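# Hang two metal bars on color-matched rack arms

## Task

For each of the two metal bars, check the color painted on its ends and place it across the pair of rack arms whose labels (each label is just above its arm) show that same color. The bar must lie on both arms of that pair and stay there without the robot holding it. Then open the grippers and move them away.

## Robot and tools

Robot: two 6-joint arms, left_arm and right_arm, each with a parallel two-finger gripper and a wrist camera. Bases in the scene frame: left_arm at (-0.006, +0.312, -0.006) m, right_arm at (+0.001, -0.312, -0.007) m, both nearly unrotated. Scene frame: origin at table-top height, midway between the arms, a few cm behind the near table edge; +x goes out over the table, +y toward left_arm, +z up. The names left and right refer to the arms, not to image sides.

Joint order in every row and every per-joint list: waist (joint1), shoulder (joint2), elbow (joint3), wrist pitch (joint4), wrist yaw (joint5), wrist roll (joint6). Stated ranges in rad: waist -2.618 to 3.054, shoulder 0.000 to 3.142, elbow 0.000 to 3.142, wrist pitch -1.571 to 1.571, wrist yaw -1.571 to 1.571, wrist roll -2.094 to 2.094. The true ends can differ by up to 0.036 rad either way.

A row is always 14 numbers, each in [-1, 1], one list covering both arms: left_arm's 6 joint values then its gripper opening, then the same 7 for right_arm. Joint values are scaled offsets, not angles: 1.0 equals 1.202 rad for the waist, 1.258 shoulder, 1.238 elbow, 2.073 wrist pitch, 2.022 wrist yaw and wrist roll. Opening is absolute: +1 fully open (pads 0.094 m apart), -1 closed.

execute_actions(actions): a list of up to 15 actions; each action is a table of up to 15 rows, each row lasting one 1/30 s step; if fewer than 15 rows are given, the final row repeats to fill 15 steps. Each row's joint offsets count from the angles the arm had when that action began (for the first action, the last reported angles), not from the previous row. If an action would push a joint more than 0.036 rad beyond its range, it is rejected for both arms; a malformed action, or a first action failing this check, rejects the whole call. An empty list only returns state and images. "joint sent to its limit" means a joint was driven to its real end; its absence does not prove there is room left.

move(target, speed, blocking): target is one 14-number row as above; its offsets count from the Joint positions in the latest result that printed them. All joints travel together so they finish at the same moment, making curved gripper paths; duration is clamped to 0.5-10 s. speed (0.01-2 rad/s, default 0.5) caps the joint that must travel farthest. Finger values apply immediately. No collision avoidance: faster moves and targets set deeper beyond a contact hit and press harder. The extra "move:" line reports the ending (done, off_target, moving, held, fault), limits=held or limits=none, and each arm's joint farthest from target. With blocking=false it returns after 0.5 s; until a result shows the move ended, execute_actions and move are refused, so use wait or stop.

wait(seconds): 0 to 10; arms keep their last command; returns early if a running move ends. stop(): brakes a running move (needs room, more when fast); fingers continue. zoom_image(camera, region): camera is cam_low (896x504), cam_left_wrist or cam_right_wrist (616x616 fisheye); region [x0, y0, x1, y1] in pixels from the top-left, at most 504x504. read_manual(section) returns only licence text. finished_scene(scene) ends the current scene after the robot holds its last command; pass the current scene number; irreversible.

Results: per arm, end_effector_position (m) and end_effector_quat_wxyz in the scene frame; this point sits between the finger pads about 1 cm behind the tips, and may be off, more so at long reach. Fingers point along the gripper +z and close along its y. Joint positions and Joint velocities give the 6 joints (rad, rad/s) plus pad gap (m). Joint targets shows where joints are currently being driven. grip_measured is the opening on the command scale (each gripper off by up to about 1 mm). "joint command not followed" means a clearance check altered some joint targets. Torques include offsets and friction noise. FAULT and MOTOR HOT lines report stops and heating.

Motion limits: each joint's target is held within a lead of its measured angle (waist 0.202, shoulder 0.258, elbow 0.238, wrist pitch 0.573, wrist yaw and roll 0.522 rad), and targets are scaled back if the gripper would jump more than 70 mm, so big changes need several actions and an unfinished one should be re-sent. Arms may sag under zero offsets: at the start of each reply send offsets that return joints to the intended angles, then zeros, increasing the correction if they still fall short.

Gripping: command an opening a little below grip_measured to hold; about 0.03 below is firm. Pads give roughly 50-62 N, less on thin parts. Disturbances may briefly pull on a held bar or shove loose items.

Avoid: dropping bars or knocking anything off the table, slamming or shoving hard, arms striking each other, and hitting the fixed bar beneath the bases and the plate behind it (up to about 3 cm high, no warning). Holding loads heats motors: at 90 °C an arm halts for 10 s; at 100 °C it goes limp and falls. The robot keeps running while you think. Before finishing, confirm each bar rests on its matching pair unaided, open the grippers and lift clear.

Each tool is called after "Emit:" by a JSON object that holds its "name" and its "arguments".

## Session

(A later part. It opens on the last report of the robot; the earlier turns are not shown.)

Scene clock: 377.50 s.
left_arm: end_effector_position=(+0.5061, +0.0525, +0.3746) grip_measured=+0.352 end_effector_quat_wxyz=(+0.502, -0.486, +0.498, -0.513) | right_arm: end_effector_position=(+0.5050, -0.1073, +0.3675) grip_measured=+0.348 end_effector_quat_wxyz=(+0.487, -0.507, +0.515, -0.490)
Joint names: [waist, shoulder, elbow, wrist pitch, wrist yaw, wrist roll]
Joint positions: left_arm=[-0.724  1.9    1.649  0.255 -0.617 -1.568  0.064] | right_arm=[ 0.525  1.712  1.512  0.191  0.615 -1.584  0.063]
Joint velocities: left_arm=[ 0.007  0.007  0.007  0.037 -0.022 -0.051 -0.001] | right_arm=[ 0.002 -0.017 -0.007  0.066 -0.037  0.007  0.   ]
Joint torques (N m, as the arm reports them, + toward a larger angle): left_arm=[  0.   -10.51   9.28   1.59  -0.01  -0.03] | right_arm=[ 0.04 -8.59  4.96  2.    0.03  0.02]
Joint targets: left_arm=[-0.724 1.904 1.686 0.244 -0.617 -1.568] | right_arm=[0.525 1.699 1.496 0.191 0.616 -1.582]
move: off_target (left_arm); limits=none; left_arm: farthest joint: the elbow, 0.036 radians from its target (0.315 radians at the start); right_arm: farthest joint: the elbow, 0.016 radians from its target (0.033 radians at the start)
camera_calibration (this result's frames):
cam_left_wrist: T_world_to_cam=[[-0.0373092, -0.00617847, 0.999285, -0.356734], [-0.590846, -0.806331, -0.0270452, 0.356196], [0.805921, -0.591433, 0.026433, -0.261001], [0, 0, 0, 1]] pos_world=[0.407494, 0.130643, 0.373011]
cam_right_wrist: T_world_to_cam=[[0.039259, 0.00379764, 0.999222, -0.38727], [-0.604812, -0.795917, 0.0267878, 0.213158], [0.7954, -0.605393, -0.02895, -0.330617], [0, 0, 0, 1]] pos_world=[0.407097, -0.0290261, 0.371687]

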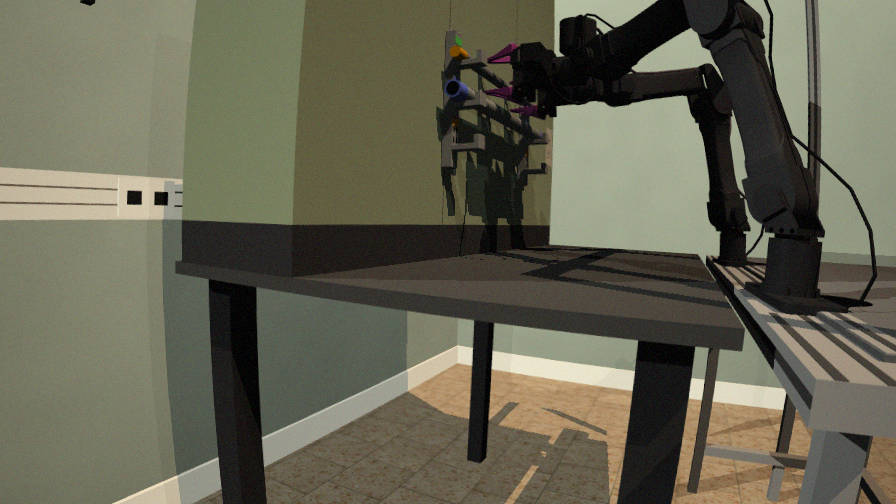

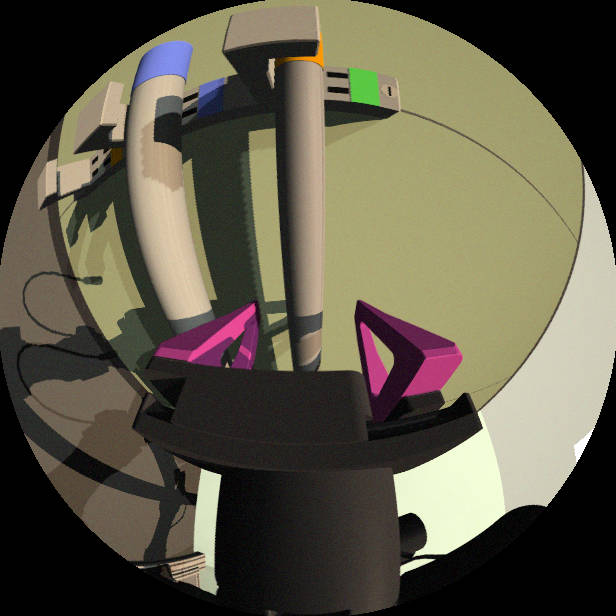

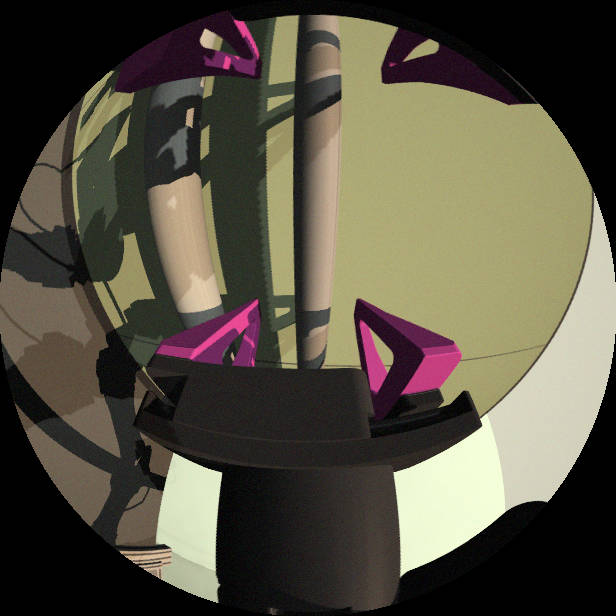

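Emit:
{"name": "move", "arguments": {"target": [0,-0.005,0.015,-0.006,0,-0.02,-0.63, 0,-0.01,0.005,0.014,0,0.002,-0.63], "speed": 0.3}}

Scene clock: 384.53 s.
left_arm: end_effector_position=(+0.5061, +0.0525, +0.3733) grip_measured=-0.595 end_effector_quat_wxyz=(+0.497, -0.491, +0.496, -0.516) | right_arm: end_effector_position=(+0.5050, -0.1075, +0.3703) grip_measured=-0.591 end_effector_quat_wxyz=(+0.491, -0.503, +0.514, -0.491)
Joint names: [waist, shoulder, elbow, wrist pitch, wrist yaw, wrist roll]
Joint positions: left_arm=[-0.724  1.9    1.649  0.249 -0.616 -1.587  0.019] | right_arm=[ 0.525  1.711  1.512  0.204  0.616 -1.586  0.019]
Joint velocities: left_arm=[ 0.022  0.002 -0.017 -0.095 -0.037  0.007 -0.001] | right_arm=[ 0.002 -0.017 -0.007  0.081  0.051 -0.007 -0.   ]
Joint torques (N m, as the arm reports them, + toward a larger angle): left_arm=[  0.02 -11.31   8.02   1.65  -0.01  -0.28] | right_arm=[ 0.04 -8.51  6.4   2.14  0.03  0.05]
Joint targets: left_arm=[-0.724 1.893 1.668 0.243 -0.616 -1.609] | right_arm=[0.525 1.699 1.518 0.221 0.616 -1.580]
move: off_target (left_arm); limits=none; left_arm: farthest joint: the wrist roll, 0.021 radians from its target (0.040 radians at the start); right_arm: farthest joint: the wrist pitch, 0.016 radians from its target (0.029 radians at the start)
camera_calibration (this result's frames):
cam_left_wrist: T_world_to_cam=[[-0.032281, 0.00947693, 0.999434, -0.358922], [-0.591613, -0.80614, -0.0114646, 0.35069], [0.805575, -0.591648, 0.0316297, -0.262789], [0, 0, 0, 1]] pos_world=[0.407582, 0.130628, 0.371051]
cam_right_wrist: T_world_to_cam=[[0.028938, -0.00183013, 0.99958, -0.385619], [-0.605705, -0.795527, 0.0160788, 0.217406], [0.795163, -0.605916, -0.0241295, -0.332395], [0, 0, 0, 1]] pos_world=[0.407151, -0.0291563, 0.37394]

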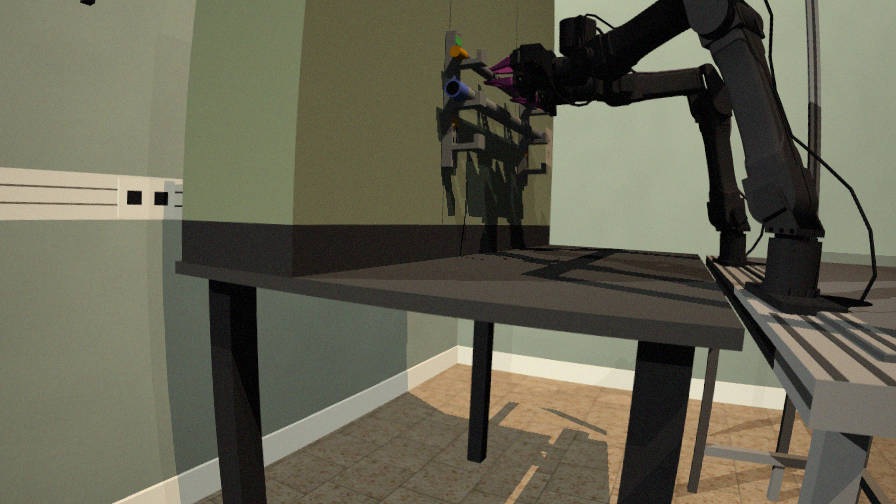

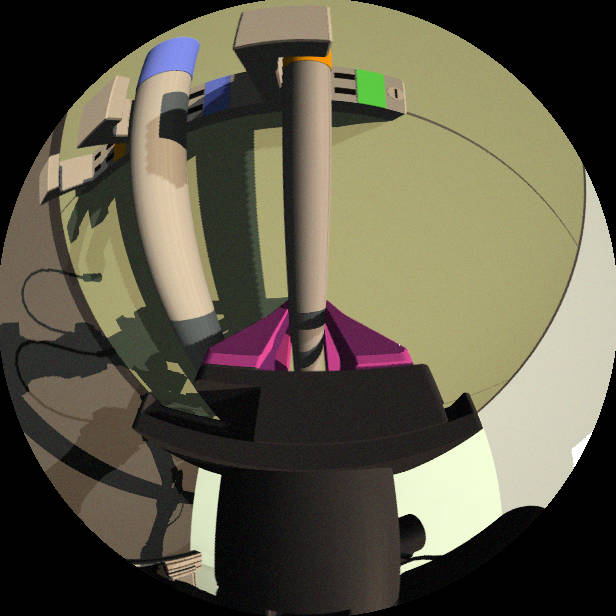

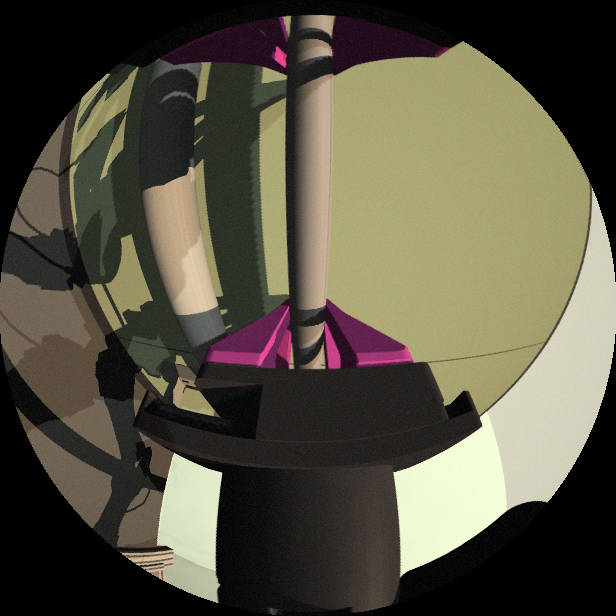

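Emit:
{"name": "execute_actions", "arguments": {"actions": [[[0,-0.01,0.018,0.005,0,-0.005,-0.63,0,-0.014,0.01,0.015,0,0,-0.63],[0,-0.015,0.021,0.010,0,0,-0.63,0,-0.018,0.015,0.022,0,0,-0.63],[0,-0.02,0.024,0.015,0,0,-0.63,0,-0.022,0.02,0.029,0,0,-0.63],[0,-0.025,0.028,0.020,0,0,-0.63,0,-0.028,0.026,0.036,0,0,-0.63],[0,-0.025,0.028,0.025,0,0,-0.63,0,-0.028,0.026,0.042,0,0,-0.63],[0,-0.025,0.028,0.030,0,0,-0.63,0,-0.028,0.026,0.048,0,0,-0.63],[0,-0.025,0.028,0.035,0,0,-0.63,0,-0.028,0.026,0.054,0,0,-0.63],[0,-0.025,0.028,0.040,0,0,-0.63,0,-0.028,0.026,0.060,0,0,-0.63],[0,-0.025,0.028,0.044,0,0,-0.63,0,-0.028,0.026,0.066,0,0,-0.63],[0,-0.025,0.028,0.048,0,0,-0.63,0,-0.028,0.026,0.072,0,0,-0.63]]]}}

Emit:
{"name": "wait", "arguments": {"seconds": 0.3}}

Scene clock: 397.77 s.
left_arm: end_effector_position=(+0.5061, +0.0526, +0.3748) grip_measured=-0.595 end_effector_quat_wxyz=(+0.498, -0.490, +0.493, -0.518) | right_arm: end_effector_position=(+0.5051, -0.1078, +0.3726) grip_measured=-0.591 end_effector_quat_wxyz=(+0.494, -0.499, +0.514, -0.493)
Joint names: [waist, shoulder, elbow, wrist pitch, wrist yaw, wrist roll]
Joint positions: left_arm=[-0.724  1.9    1.649  0.256 -0.617 -1.586  0.019] | right_arm=[ 0.525  1.711  1.512  0.214  0.617 -1.588  0.019]
Joint velocities: left_arm=[ 0.012 -0.002 -0.007 -0.051 -0.037 -0.007 -0.001] | right_arm=[ 0.002 -0.017  0.007 -0.007  0.007 -0.066  0.001]
Joint torques (N m, as the arm reports them, + toward a larger angle): left_arm=[  0.   -13.3    9.18   2.71   0.    -0.05] | right_arm=[  0.03 -10.     8.12   3.18   0.01   0.02]
Joint targets: left_arm=[-0.724 1.868 1.684 0.348 -0.616 -1.588] | right_arm=[0.525 1.676 1.544 0.353 0.616 -1.586]
camera_calibration (this result's frames):
cam_left_wrist: T_world_to_cam=[[-0.0378203, 0.0124264, 0.999207, -0.357672], [-0.591003, -0.806575, -0.0123389, 0.350834], [0.805782, -0.591001, 0.037849, -0.265194], [0, 0, 0, 1]] pos_world=[0.407505, 0.130689, 0.371754]
cam_right_wrist: T_world_to_cam=[[0.0202222, -0.00560185, 0.99978, -0.383995], [-0.607319, -0.794419, 0.00783283, 0.221148], [0.7942, -0.607344, -0.019467, -0.334004], [0, 0, 0, 1]] pos_world=[0.407339, -0.0293222, 0.375676]

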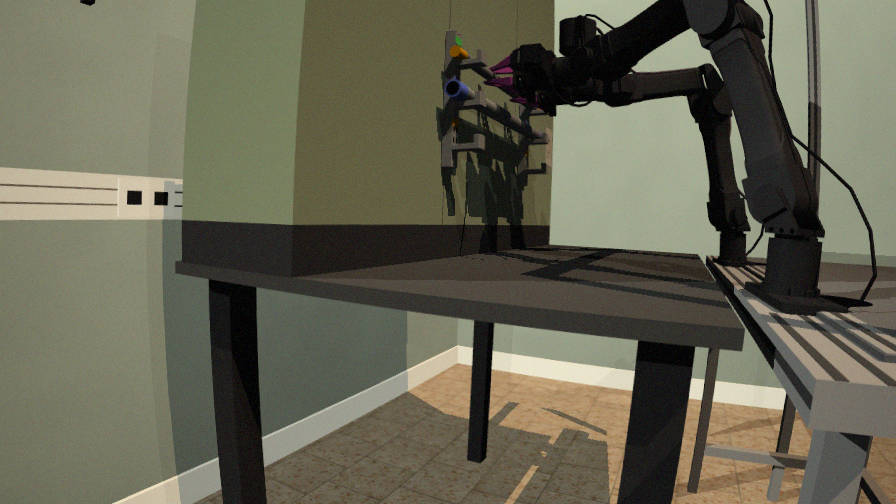

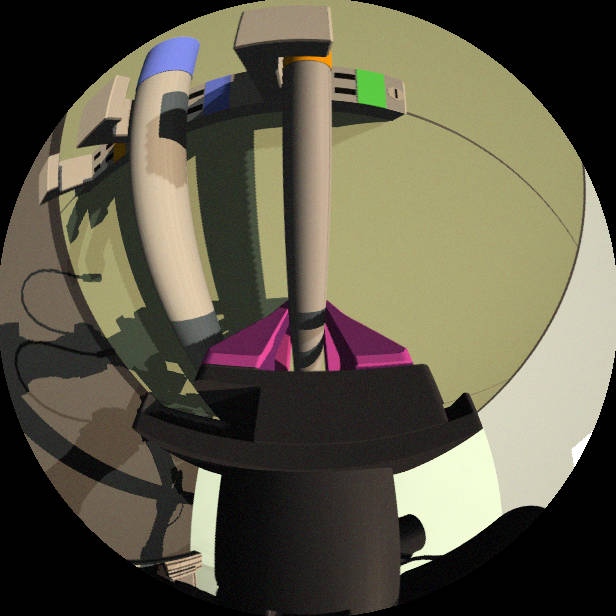

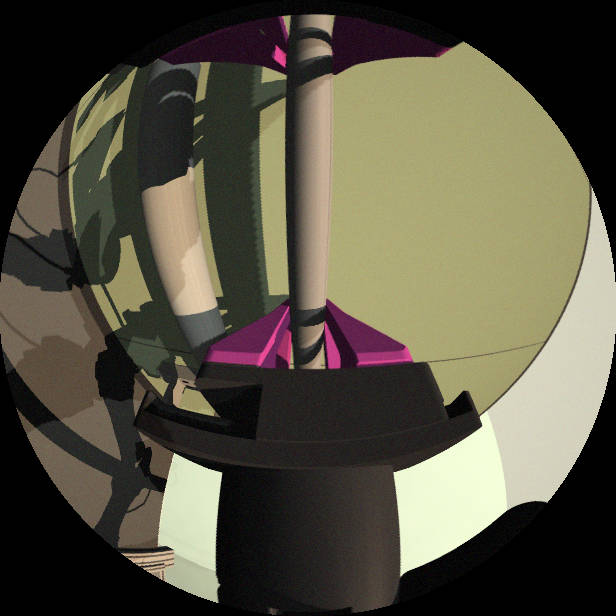

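Scene clock: 398.07 s.
left_arm: end_effector_position=(+0.5061, +0.0526, +0.3748) grip_measured=-0.595 end_effector_quat_wxyz=(+0.498, -0.490, +0.493, -0.518) | right_arm: end_effector_position=(+0.5051, -0.1078, +0.3726) grip_measured=-0.591 end_effector_quat_wxyz=(+0.494, -0.499, +0.514, -0.493)
Joint names: [waist, shoulder, elbow, wrist pitch, wrist yaw, wrist roll]
Joint positions: left_arm=[-0.724  1.9    1.649  0.256 -0.617 -1.586  0.019] | right_arm=[ 0.525  1.711  1.512  0.214  0.617 -1.588  0.019]
Joint velocities: left_arm=[-0.012  0.007 -0.007 -0.022 -0.007  0.066 -0.001] | right_arm=[-0.012  0.002 -0.002 -0.051  0.066 -0.037  0.   ]
Joint torques (N m, as the arm reports them, + toward a larger angle): left_arm=[  0.01 -13.28   9.18   2.71  -0.01  -0.04] | right_arm=[  0.03 -10.     8.13   3.18   0.01   0.02]
Joint targets: left_arm=[-0.724 1.868 1.684 0.348 -0.616 -1.588] | right_arm=[0.525 1.676 1.544 0.353 0.616 -1.586]
wait: 0.30 s; at rest by 0.17 s
camera_calibration (this result's frames):
cam_left_wrist: T_world_to_cam=[[-0.0378203, 0.0124264, 0.999207, -0.357672], [-0.591003, -0.806575, -0.0123389, 0.350834], [0.805782, -0.591001, 0.037849, -0.265194], [0, 0, 0, 1]] pos_world=[0.407505, 0.130689, 0.371754]
cam_right_wrist: T_world_to_cam=[[0.0202222, -0.00560185, 0.99978, -0.383995], [-0.607319, -0.794419, 0.00783283, 0.221148], [0.7942, -0.607344, -0.019467, -0.334004], [0, 0, 0, 1]] pos_world=[0.407339, -0.0293222, 0.375676]

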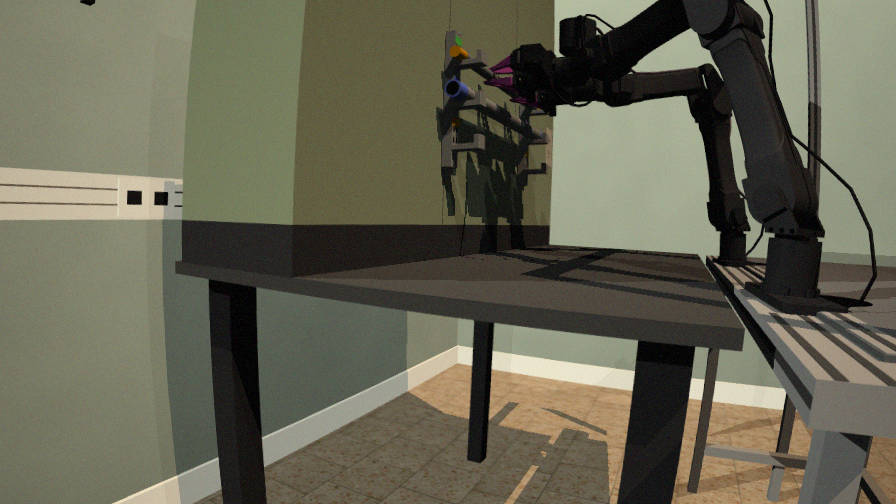

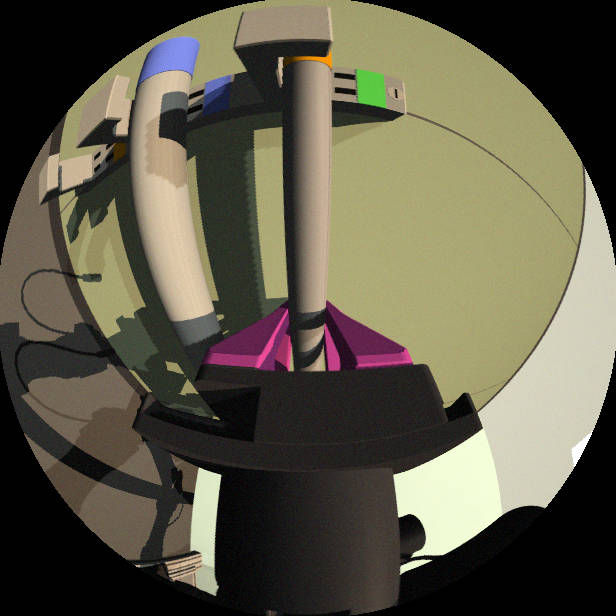

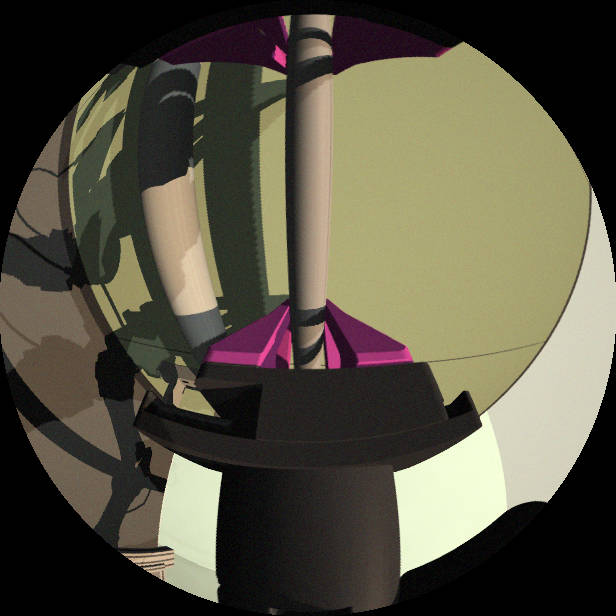

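Emit:
{"name": "execute_actions", "arguments": {"actions": [[[0,-0.025,0.028,0.048,0,0.004,-0.63,0,-0.028,0.026,0.068,0,-0.004,-0.63],[0,-0.025,0.028,0.052,0,0.008,-0.63,0,-0.028,0.026,0.070,0,-0.008,-0.63],[0,-0.025,0.028,0.056,0,0.012,-0.63,0,-0.028,0.026,0.072,0,-0.012,-0.63],[0,-0.025,0.028,0.060,0,0.016,-0.63,0,-0.028,0.026,0.074,0,-0.016,-0.63],[0,-0.025,0.028,0.064,0,0.020,-0.63,0,-0.028,0.026,0.076,0,-0.020,-0.63],[0,-0.025,0.028,0.068,0,0.025,-0.63,0,-0.028,0.026,0.078,0,-0.025,-0.63]]]}}

Scene clock: 410.40 s.
left_arm: end_effector_position=(+0.5061, +0.0530, +0.3759) grip_measured=-0.595 end_effector_quat_wxyz=(+0.502, -0.487, +0.494, -0.516) | right_arm: end_effector_position=(+0.5051, -0.1081, +0.3731) grip_measured=-0.591 end_effector_quat_wxyz=(+0.492, -0.501, +0.511, -0.496)
Joint names: [waist, shoulder, elbow, wrist pitch, wrist yaw, wrist roll]
Joint positions: left_arm=[-0.724  1.9    1.649  0.261 -0.619 -1.573  0.019] | right_arm=[ 0.525  1.711  1.512  0.217  0.619 -1.599  0.019]
Joint velocities: left_arm=[ 0.007  0.012 -0.007  0.051 -0.037 -0.022 -0.001] | right_arm=[-0.012  0.007 -0.002  0.022  0.066  0.007  0.   ]
Joint torques (N m, as the arm reports them, + toward a larger angle): left_arm=[  0.01 -13.28   9.17   3.18   0.     0.41] | right_arm=[  0.03 -10.     8.12   3.36   0.02  -0.36]
Joint targets: left_arm=[-0.724 1.868 1.684 0.397 -0.617 -1.536] | right_arm=[0.525 1.676 1.544 0.376 0.618 -1.638]
camera_calibration (this result's frames):
cam_left_wrist: T_world_to_cam=[[-0.0421001, 0.00164532, 0.999112, -0.355972], [-0.58908, -0.807733, -0.0234922, 0.354387], [0.806978, -0.589546, 0.0349749, -0.26461], [0, 0, 0, 1]] pos_world=[0.40731, 0.130836, 0.373236]
cam_right_wrist: T_world_to_cam=[[0.0185338, 0.00454725, 0.999818, -0.382547], [-0.608092, -0.793727, 0.0148822, 0.21881], [0.79365, -0.608257, -0.0119456, -0.336763], [0, 0, 0, 1]] pos_world=[0.407419, -0.0294235, 0.375198]

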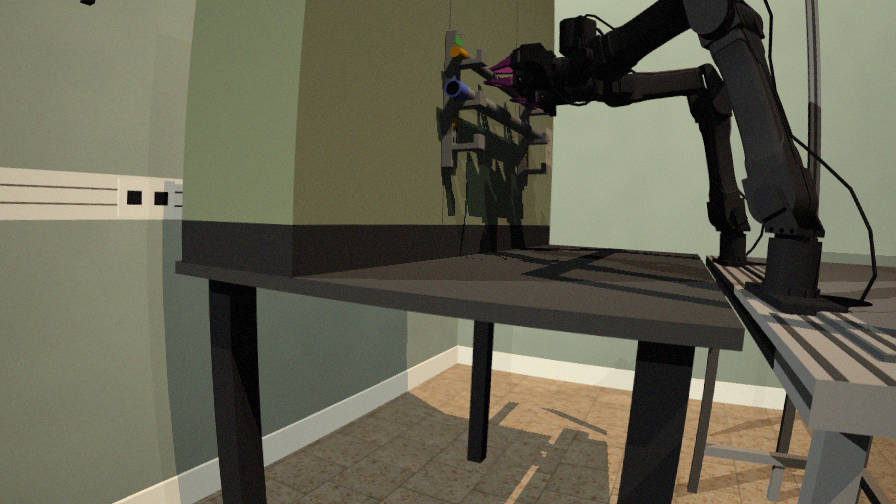

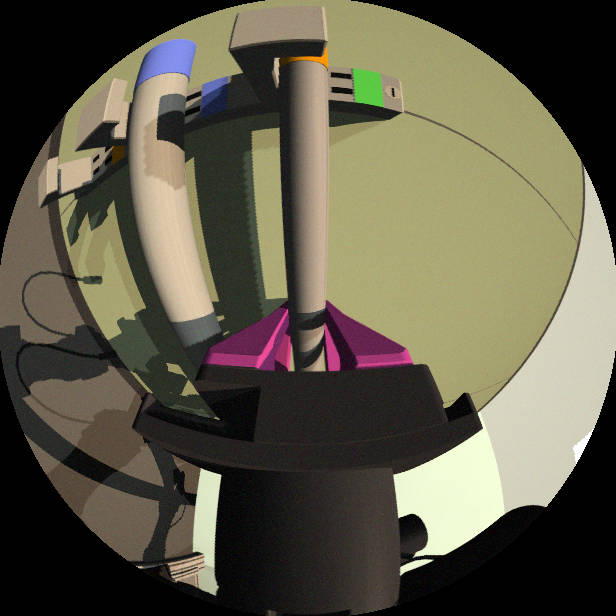

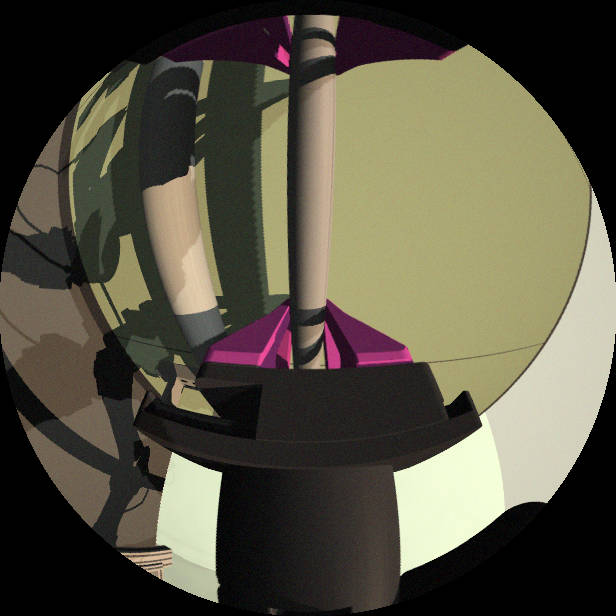

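Emit:
{"name": "execute_actions", "arguments": {"actions": [[[0,-0.025,0.028,0.069,0,0.022,-0.65,0,-0.028,0.026,0.079,0,-0.022,-0.65],[0,-0.025,0.028,0.072,0,0.026,-0.65,0,-0.028,0.026,0.081,0,-0.026,-0.65],[0,-0.025,0.028,0.075,0,0.030,-0.65,0,-0.028,0.026,0.083,0,-0.030,-0.65],[0,-0.025,0.028,0.078,0,0.034,-0.65,0,-0.028,0.026,0.086,0,-0.034,-0.65],[0,-0.025,0.028,0.082,0,0.037,-0.65,0,-0.028,0.026,0.089,0,-0.037,-0.65],[0,-0.025,0.028,0.086,0,0.040,-0.65,0,-0.028,0.026,0.092,0,-0.040,-0.65]]]}}

Scene clock: 416.77 s.
left_arm: end_effector_position=(+0.5057, +0.0532, +0.3818) grip_measured=-0.595 end_effector_quat_wxyz=(+0.511, -0.480, +0.490, -0.518) | right_arm: end_effector_position=(+0.5050, -0.1082, +0.3785) grip_measured=-0.591 end_effector_quat_wxyz=(+0.494, -0.498, +0.504, -0.504)
Joint names: [waist, shoulder, elbow, wrist pitch, wrist yaw, wrist roll]
Joint positions: left_arm=[-0.724  1.9    1.649  0.289 -0.621 -1.547  0.019] | right_arm=[ 0.526  1.711  1.512  0.242  0.62  -1.622  0.019]
Joint velocities: left_arm=[-0.032 -0.027  0.012  0.081 -0.051  0.051 -0.001] | right_arm=[-0.007 -0.012 -0.007 -0.007  0.037 -0.022 -0.   ]
Joint torques (N m, as the arm reports them, + toward a larger angle): left_arm=[  0.04 -13.31   9.16   3.23   0.03   0.57] | right_arm=[-0.09 -9.98  8.12  3.35  0.   -0.51]
Joint targets: left_arm=[-0.724 1.868 1.684 0.439 -0.619 -1.492] | right_arm=[0.525 1.676 1.544 0.407 0.618 -1.680]
camera_calibration (this result's frames):
cam_left_wrist: T_world_to_cam=[[-0.0648589, -0.00691182, 0.997871, -0.349528], [-0.586204, -0.808984, -0.0437051, 0.360871], [0.807563, -0.58779, 0.0484181, -0.269877], [0, 0, 0, 1]] pos_world=[0.406816, 0.130892, 0.377622]
cam_right_wrist: T_world_to_cam=[[-0.00175321, 0.0123569, 0.999922, -0.376915], [-0.609821, -0.792491, 0.00872431, 0.221864], [0.792538, -0.609758, 0.00892493, -0.344241], [0, 0, 0, 1]] pos_world=[0.40746, -0.0294212, 0.378023]

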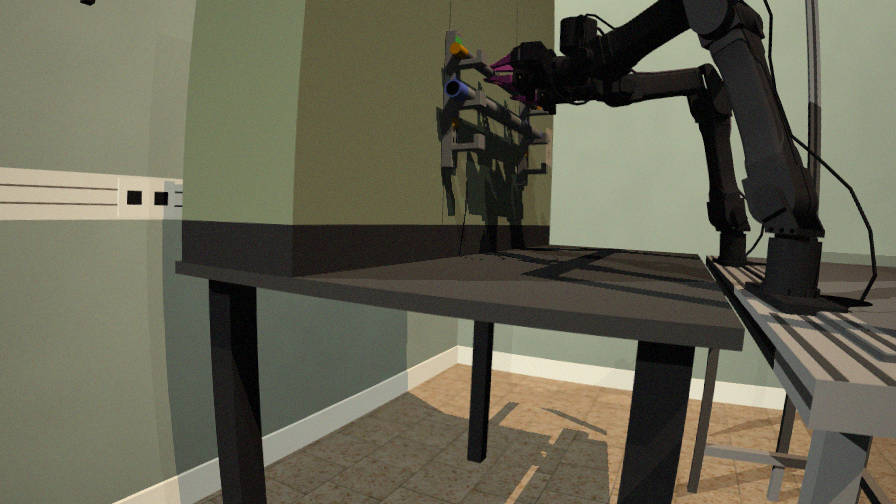

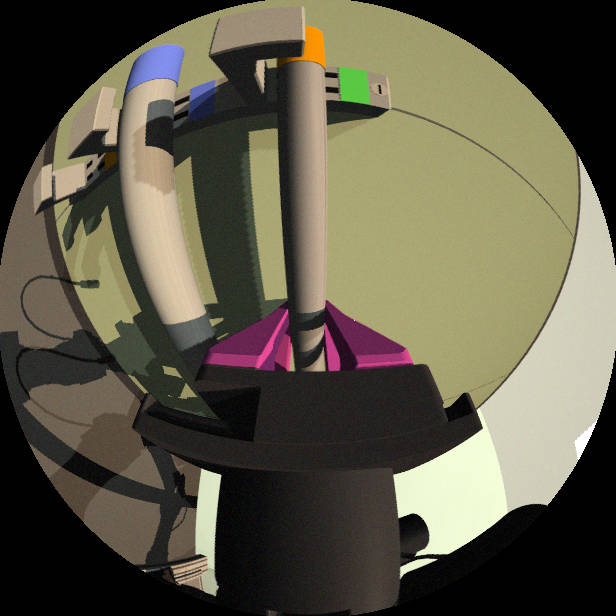

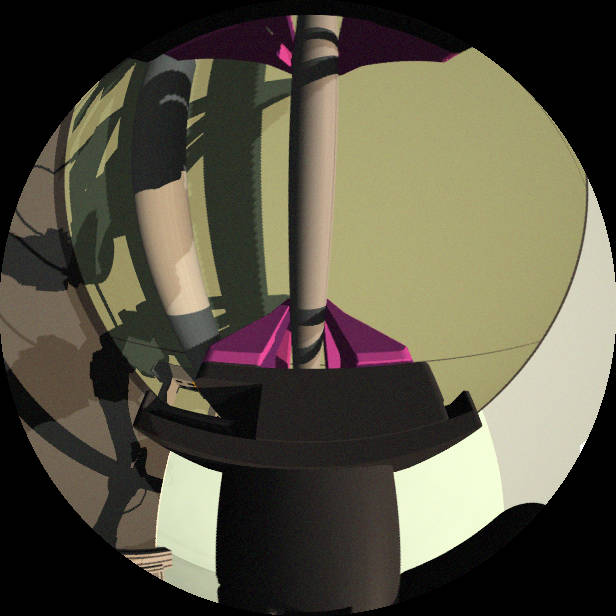

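Emit:
{"name": "execute_actions", "arguments": {"actions": [[[0,-0.035,0.026,0.066,0,0.028,-0.65,0,-0.038,0.024,0.072,0,-0.029,-0.65],[0,-0.045,0.024,0.060,0,0.028,-0.65,0,-0.048,0.022,0.065,0,-0.029,-0.65],[-0.002,-0.055,0.024,0.056,0,0.029,-0.65,0.002,-0.058,0.022,0.060,0,-0.030,-0.65],[-0.004,-0.062,0.024,0.055,-0.001,0.030,-0.65,0.004,-0.066,0.022,0.060,0.001,-0.031,-0.65],[-0.006,-0.064,0.024,0.055,-0.002,0.031,-0.65,0.006,-0.069,0.022,0.060,0.002,-0.032,-0.65],[-0.008,-0.066,0.024,0.055,-0.003,0.032,-0.65,0.008,-0.071,0.022,0.060,0.003,-0.033,-0.65],[-0.010,-0.068,0.024,0.055,-0.004,0.033,-0.65,0.010,-0.074,0.022,0.060,0.004,-0.034,-0.65],[-0.012,-0.070,0.024,0.055,-0.005,0.034,-0.65,0.012,-0.076,0.022,0.060,0.005,-0.035,-0.65],[-0.014,-0.072,0.024,0.055,-0.006,0.035,-0.65,0.014,-0.078,0.022,0.060,0.006,-0.036,-0.65],[-0.016,-0.075,0.024,0.055,-0.007,0.036,-0.65,0.016,-0.081,0.022,0.060,0.007,-0.037,-0.65],[-0.018,-0.077,0.024,0.055,-0.008,0.037,-0.65,0.018,-0.083,0.022,0.060,0.008,-0.038,-0.65],[-0.020,-0.079,0.024,0.055,-0.009,0.038,-0.65,0.020,-0.086,0.022,0.060,0.009,-0.039,-0.65],[-0.021,-0.081,0.024,0.055,-0.010,0.039,-0.65,0.021,-0.088,0.022,0.060,0.010,-0.040,-0.65],[-0.023,-0.084,0.024,0.055,-0.012,0.039,-0.65,0.023,-0.091,0.022,0.060,0.012,-0.040,-0.65]]]}}

Emit:
{"name": "wait", "arguments": {"seconds": 0.4}}

Scene clock: 448.63 s.
left_arm: end_effector_position=(+0.4925, +0.0509, +0.4038) grip_measured=-0.595 end_effector_quat_wxyz=(+0.515, -0.471, +0.479, -0.533) | right_arm: end_effector_position=(+0.4916, -0.1106, +0.4032) grip_measured=-0.591 end_effector_quat_wxyz=(+0.504, -0.489, +0.491, -0.515)
Joint names: [waist, shoulder, elbow, wrist pitch, wrist yaw, wrist roll]
Joint positions: left_arm=[-0.744  1.865  1.649  0.304 -0.633 -1.529  0.019] | right_arm=[ 0.542  1.666  1.512  0.25   0.63  -1.661  0.019]
Joint velocities: left_arm=[-0.076 -0.09  -0.002 -0.081 -0.081  0.022  0.001] | right_arm=[ 0.042 -0.105 -0.007  0.007  0.051 -0.037  0.   ]
Joint torques (N m, as the arm reports them, + toward a larger angle): left_arm=[ -0.51 -15.51   8.95   2.67   0.     0.55] | right_arm=[  0.65 -11.32   7.77   2.96   0.06  -0.3 ]
Joint targets: left_arm=[-0.752 1.794 1.679 0.403 -0.645 -1.468] | right_arm=[0.554 1.597 1.539 0.366 0.645 -1.702]
camera_calibration (this result's frames):
cam_left_wrist: T_world_to_cam=[[-0.104763, 0.00585405, 0.99448, -0.351897], [-0.590203, -0.805209, -0.0574347, 0.359588], [0.800428, -0.592962, 0.0878112, -0.273811], [0, 0, 0, 1]] pos_world=[0.39453, 0.129244, 0.394651]
cam_right_wrist: T_world_to_cam=[[-0.0446866, 0.0201185, 0.998798, -0.379183], [-0.606938, -0.794671, -0.0111478, 0.217946], [0.793492, -0.606707, 0.0477219, -0.351089], [0, 0, 0, 1]] pos_world=[0.393921, -0.0321845, 0.397912]

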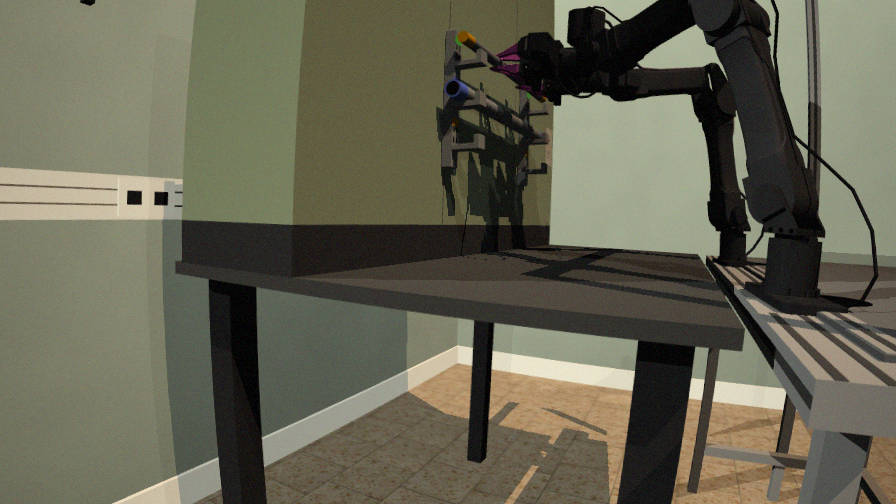

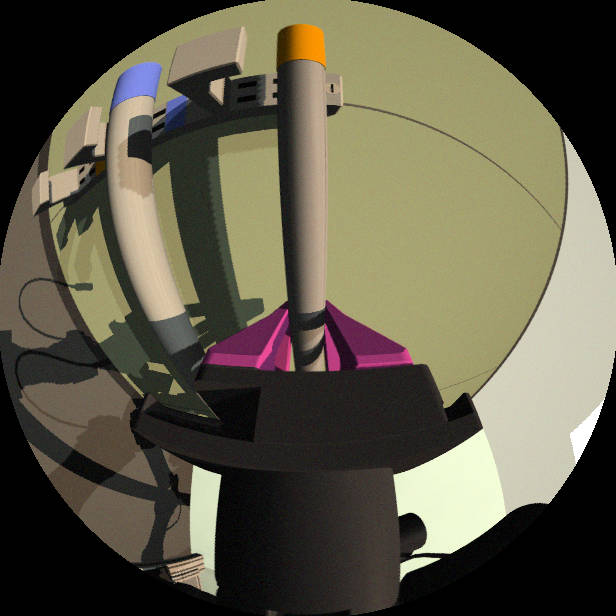

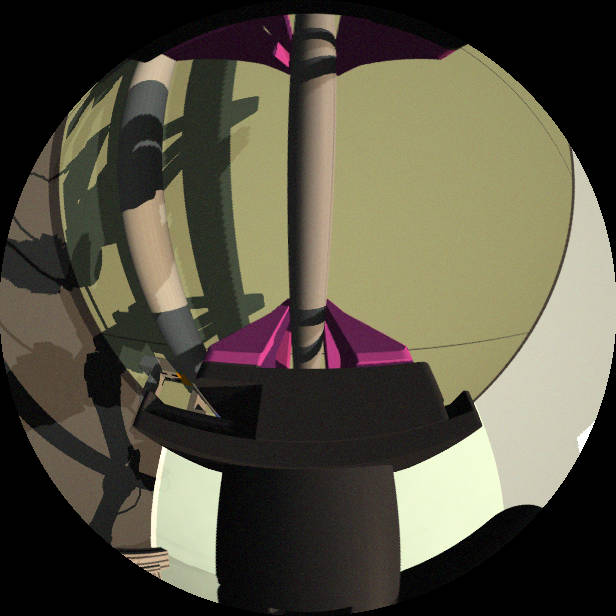

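Scene clock: 449.03 s.
left_arm: end_effector_position=(+0.4892, +0.0508, +0.4090) grip_measured=-0.595 end_effector_quat_wxyz=(+0.517, -0.469, +0.476, -0.535) | right_arm: end_effector_position=(+0.4883, -0.1110, +0.4081) grip_measured=-0.591 end_effector_quat_wxyz=(+0.506, -0.488, +0.489, -0.517)
Joint names: [waist, shoulder, elbow, wrist pitch, wrist yaw, wrist roll]
Joint positions: left_arm=[-0.749  1.856  1.649  0.308 -0.638 -1.522  0.019] | right_arm=[ 0.546  1.656  1.512  0.25   0.633 -1.667  0.019]
Joint velocities: left_arm=[ 0.017 -0.007 -0.017 -0.022  0.022  0.007 -0.   ] | right_arm=[ 0.002 -0.007  0.017 -0.007  0.051 -0.051 -0.001]
Joint torques (N m, as the arm reports them, + toward a larger angle): left_arm=[ -0.29 -15.26   8.8    2.71  -0.05   0.6 ] | right_arm=[  0.62 -11.03   7.73   2.95   0.09  -0.33]
Joint targets: left_arm=[-0.752 1.794 1.679 0.403 -0.645 -1.469] | right_arm=[0.554 1.597 1.539 0.366 0.645 -1.702]
wait: 0.40 s; at rest by 0.27 s
camera_calibration (this result's frames):
cam_left_wrist: T_world_to_cam=[[-0.114217, 0.00684005, 0.993432, -0.352422], [-0.589264, -0.805542, -0.0622024, 0.35931], [0.799826, -0.592499, 0.096037, -0.274789], [0, 0, 0, 1]] pos_world=[0.391259, 0.129039, 0.398847]
cam_right_wrist: T_world_to_cam=[[-0.0524427, 0.0204737, 0.998414, -0.380251], [-0.60677, -0.794725, -0.0155744, 0.217415], [0.793145, -0.606625, 0.0541004, -0.351406], [0, 0, 0, 1]] pos_world=[0.390696, -0.0326015, 0.402045]

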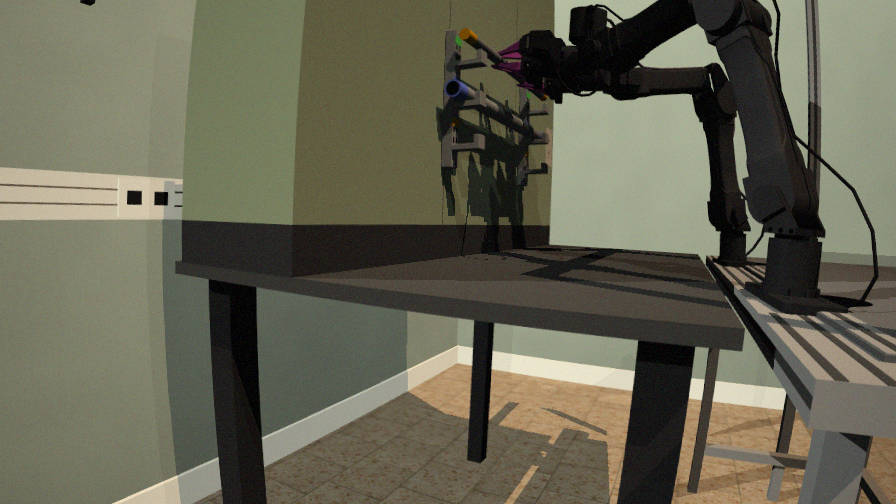

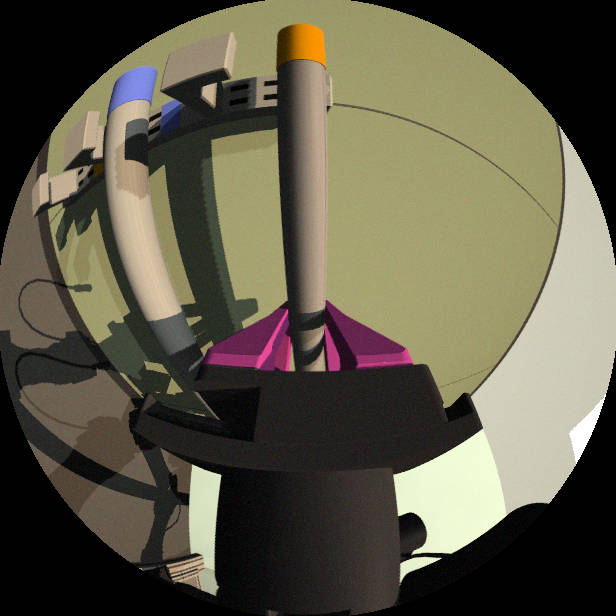

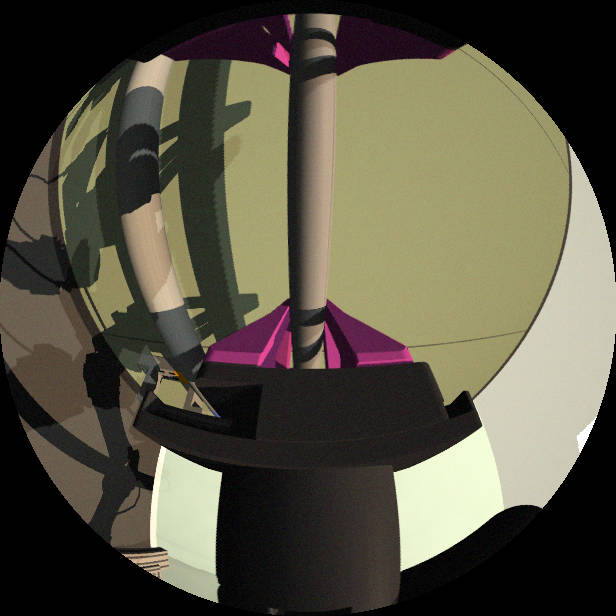

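Emit:
{"name": "execute_actions", "arguments": {"actions": [[[-0.006,-0.058,0.014,0.046,-0.005,0.027,-0.65,0.010,-0.056,0.014,0.056,0.008,-0.018,-0.65],[-0.009,-0.062,0.008,0.046,-0.007,0.027,-0.65,0.013,-0.060,0.008,0.056,0.010,-0.018,-0.65],[-0.012,-0.066,0.003,0.046,-0.009,0.027,-0.65,0.016,-0.064,0.003,0.056,0.012,-0.018,-0.65],[-0.015,-0.071,-0.002,0.046,-0.010,0.027,-0.65,0.019,-0.069,-0.002,0.056,0.014,-0.019,-0.65],[-0.018,-0.075,-0.008,0.046,-0.012,0.027,-0.65,0.022,-0.073,-0.007,0.056,0.016,-0.019,-0.65],[-0.021,-0.080,-0.013,0.046,-0.014,0.027,-0.65,0.025,-0.078,-0.012,0.056,0.018,-0.019,-0.65],[-0.024,-0.084,-0.018,0.046,-0.015,0.027,-0.65,0.028,-0.082,-0.017,0.056,0.020,-0.019,-0.65],[-0.027,-0.089,-0.023,0.046,-0.017,0.027,-0.65,0.031,-0.087,-0.022,0.056,0.022,-0.020,-0.65],[-0.030,-0.093,-0.029,0.046,-0.019,0.027,-0.65,0.034,-0.091,-0.027,0.056,0.024,-0.020,-0.65],[-0.033,-0.098,-0.034,0.046,-0.020,0.027,-0.65,0.038,-0.096,-0.032,0.056,0.026,-0.020,-0.65],[-0.036,-0.102,-0.039,0.046,-0.022,0.027,-0.65,0.041,-0.100,-0.037,0.056,0.028,-0.020,-0.65],[-0.039,-0.107,-0.044,0.046,-0.024,0.027,-0.65,0.044,-0.105,-0.042,0.056,0.030,-0.020,-0.65],[-0.042,-0.111,-0.050,0.046,-0.025,0.027,-0.65,0.047,-0.109,-0.047,0.056,0.031,-0.020,-0.65],[-0.044,-0.116,-0.055,0.046,-0.027,0.027,-0.65,0.050,-0.114,-0.052,0.056,0.033,-0.020,-0.65],[-0.046,-0.120,-0.060,0.046,-0.028,0.027,-0.65,0.053,-0.118,-0.056,0.056,0.034,-0.020,-0.65]]]}}

Emit:
{"name": "wait", "arguments": {"seconds": 0.4}}

Scene clock: 470.20 s.
left_arm: end_effector_position=(+0.4631, +0.0495, +0.4116) grip_measured=-0.595 end_effector_quat_wxyz=(+0.517, -0.470, +0.477, -0.534) | right_arm: end_effector_position=(+0.4618, -0.1118, +0.4107) grip_measured=-0.591 end_effector_quat_wxyz=(+0.504, -0.486, +0.491, -0.518)
Joint names: [waist, shoulder, elbow, wrist pitch, wrist yaw, wrist roll]
Joint positions: left_arm=[-0.792  1.78   1.57   0.309 -0.681 -1.52   0.019] | right_arm=[ 0.592  1.577  1.435  0.25   0.685 -1.672  0.019]
Joint velocities: left_arm=[-0.081 -0.188 -0.183 -0.051 -0.081 -0.007 -0.   ] | right_arm=[ 0.115 -0.173 -0.139 -0.007  0.081 -0.022  0.001]
Joint torques (N m, as the arm reports them, + toward a larger angle): left_arm=[ -0.63 -14.56   7.78   2.62   0.02   0.61] | right_arm=[  0.9  -10.3    7.08   2.91   0.02  -0.32]
Joint targets: left_arm=[-0.804 1.706 1.575 0.404 -0.694 -1.467] | right_arm=[0.610 1.507 1.442 0.366 0.702 -1.708]
camera_calibration (this result's frames):
cam_left_wrist: T_world_to_cam=[[-0.1098, 0.00644796, 0.993933, -0.360208], [-0.589549, -0.805508, -0.059902, 0.34221], [0.800235, -0.59255, 0.0922461, -0.25349], [0, 0, 0, 1]] pos_world=[0.36505, 0.12777, 0.401905]
cam_right_wrist: T_world_to_cam=[[-0.050961, 0.0191558, 0.998517, -0.38507], [-0.611101, -0.791391, -0.0160063, 0.203306], [0.789911, -0.61101, 0.0520362, -0.329111], [0, 0, 0, 1]] pos_world=[0.364585, -0.0328191, 0.404879]

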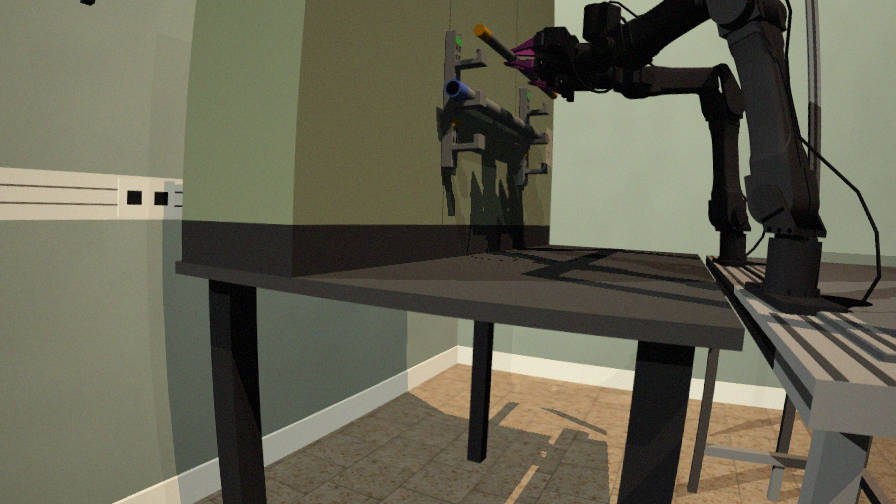

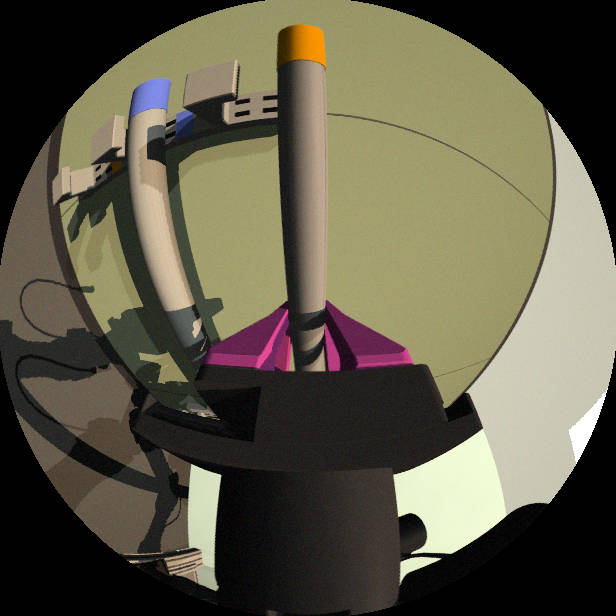

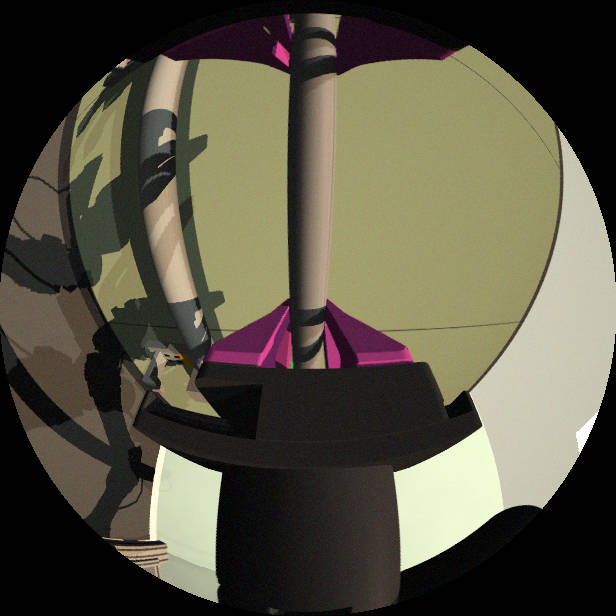

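Scene clock: 470.60 s.
left_arm: end_effector_position=(+0.4586, +0.0497, +0.4137) grip_measured=-0.595 end_effector_quat_wxyz=(+0.517, -0.469, +0.476, -0.534) | right_arm: end_effector_position=(+0.4575, -0.1120, +0.4125) grip_measured=-0.591 end_effector_quat_wxyz=(+0.505, -0.485, +0.491, -0.519)
Joint names: [waist, shoulder, elbow, wrist pitch, wrist yaw, wrist roll]
Joint positions: left_arm=[-0.799  1.768  1.561  0.309 -0.689 -1.517  0.019] | right_arm=[ 0.6    1.564  1.426  0.25   0.694 -1.674  0.019]
Joint velocities: left_arm=[ 0.002 -0.012 -0.007 -0.051 -0.007 -0.022  0.   ] | right_arm=[-0.022 -0.007 -0.007  0.051  0.007  0.022 -0.   ]
Joint torques (N m, as the arm reports them, + toward a larger angle): left_arm=[ -0.52 -14.53   7.56   2.65  -0.02   0.51] | right_arm=[ 0.76 -9.98  6.91  2.92  0.07 -0.3 ]
Joint targets: left_arm=[-0.804 1.705 1.575 0.404 -0.694 -1.467] | right_arm=[0.610 1.507 1.442 0.366 0.702 -1.708]
wait: 0.40 s; at rest by 0.27 s
camera_calibration (this result's frames):
cam_left_wrist: T_world_to_cam=[[-0.112219, 0.00680833, 0.99366, -0.361596], [-0.588666, -0.806075, -0.060958, 0.339889], [0.800549, -0.591774, 0.0944649, -0.251126], [0, 0, 0, 1]] pos_world=[0.360541, 0.127828, 0.403745]
cam_right_wrist: T_world_to_cam=[[-0.0532444, 0.0187694, 0.998405, -0.386031], [-0.611861, -0.790766, -0.0177643, 0.201706], [0.789171, -0.611831, 0.0535881, -0.326313], [0, 0, 0, 1]] pos_world=[0.360379, -0.0329006, 0.406485]

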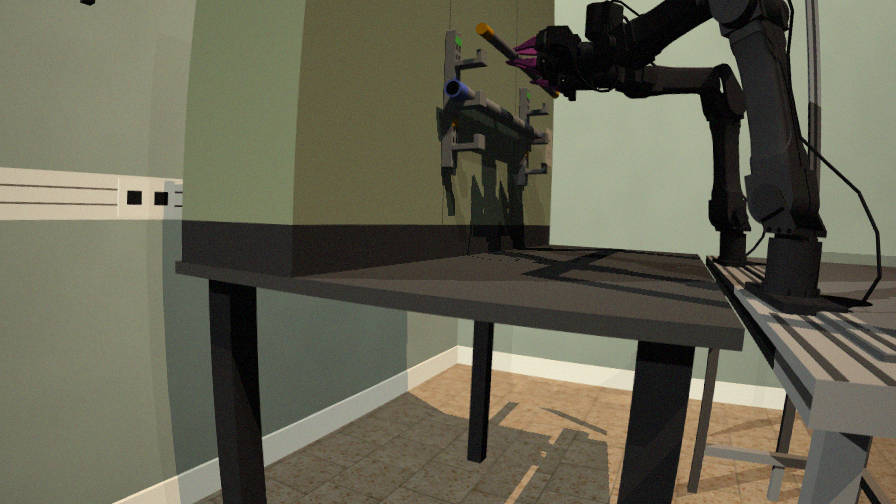

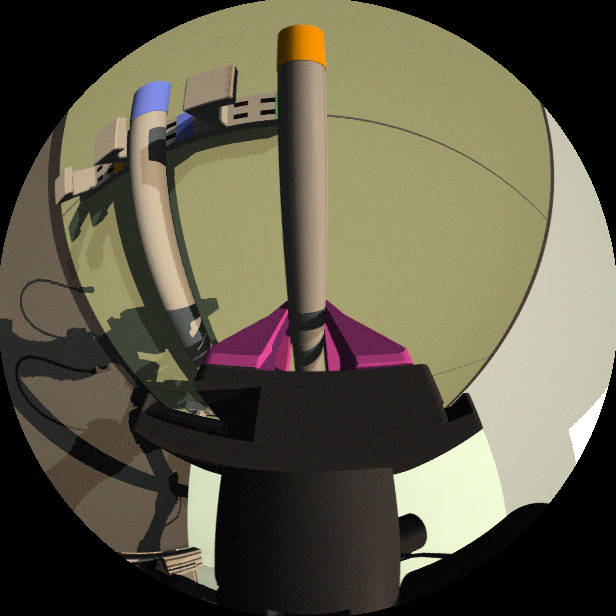

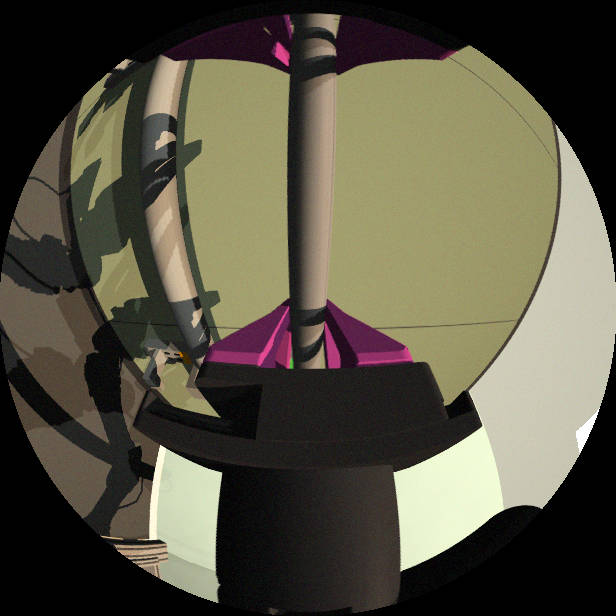

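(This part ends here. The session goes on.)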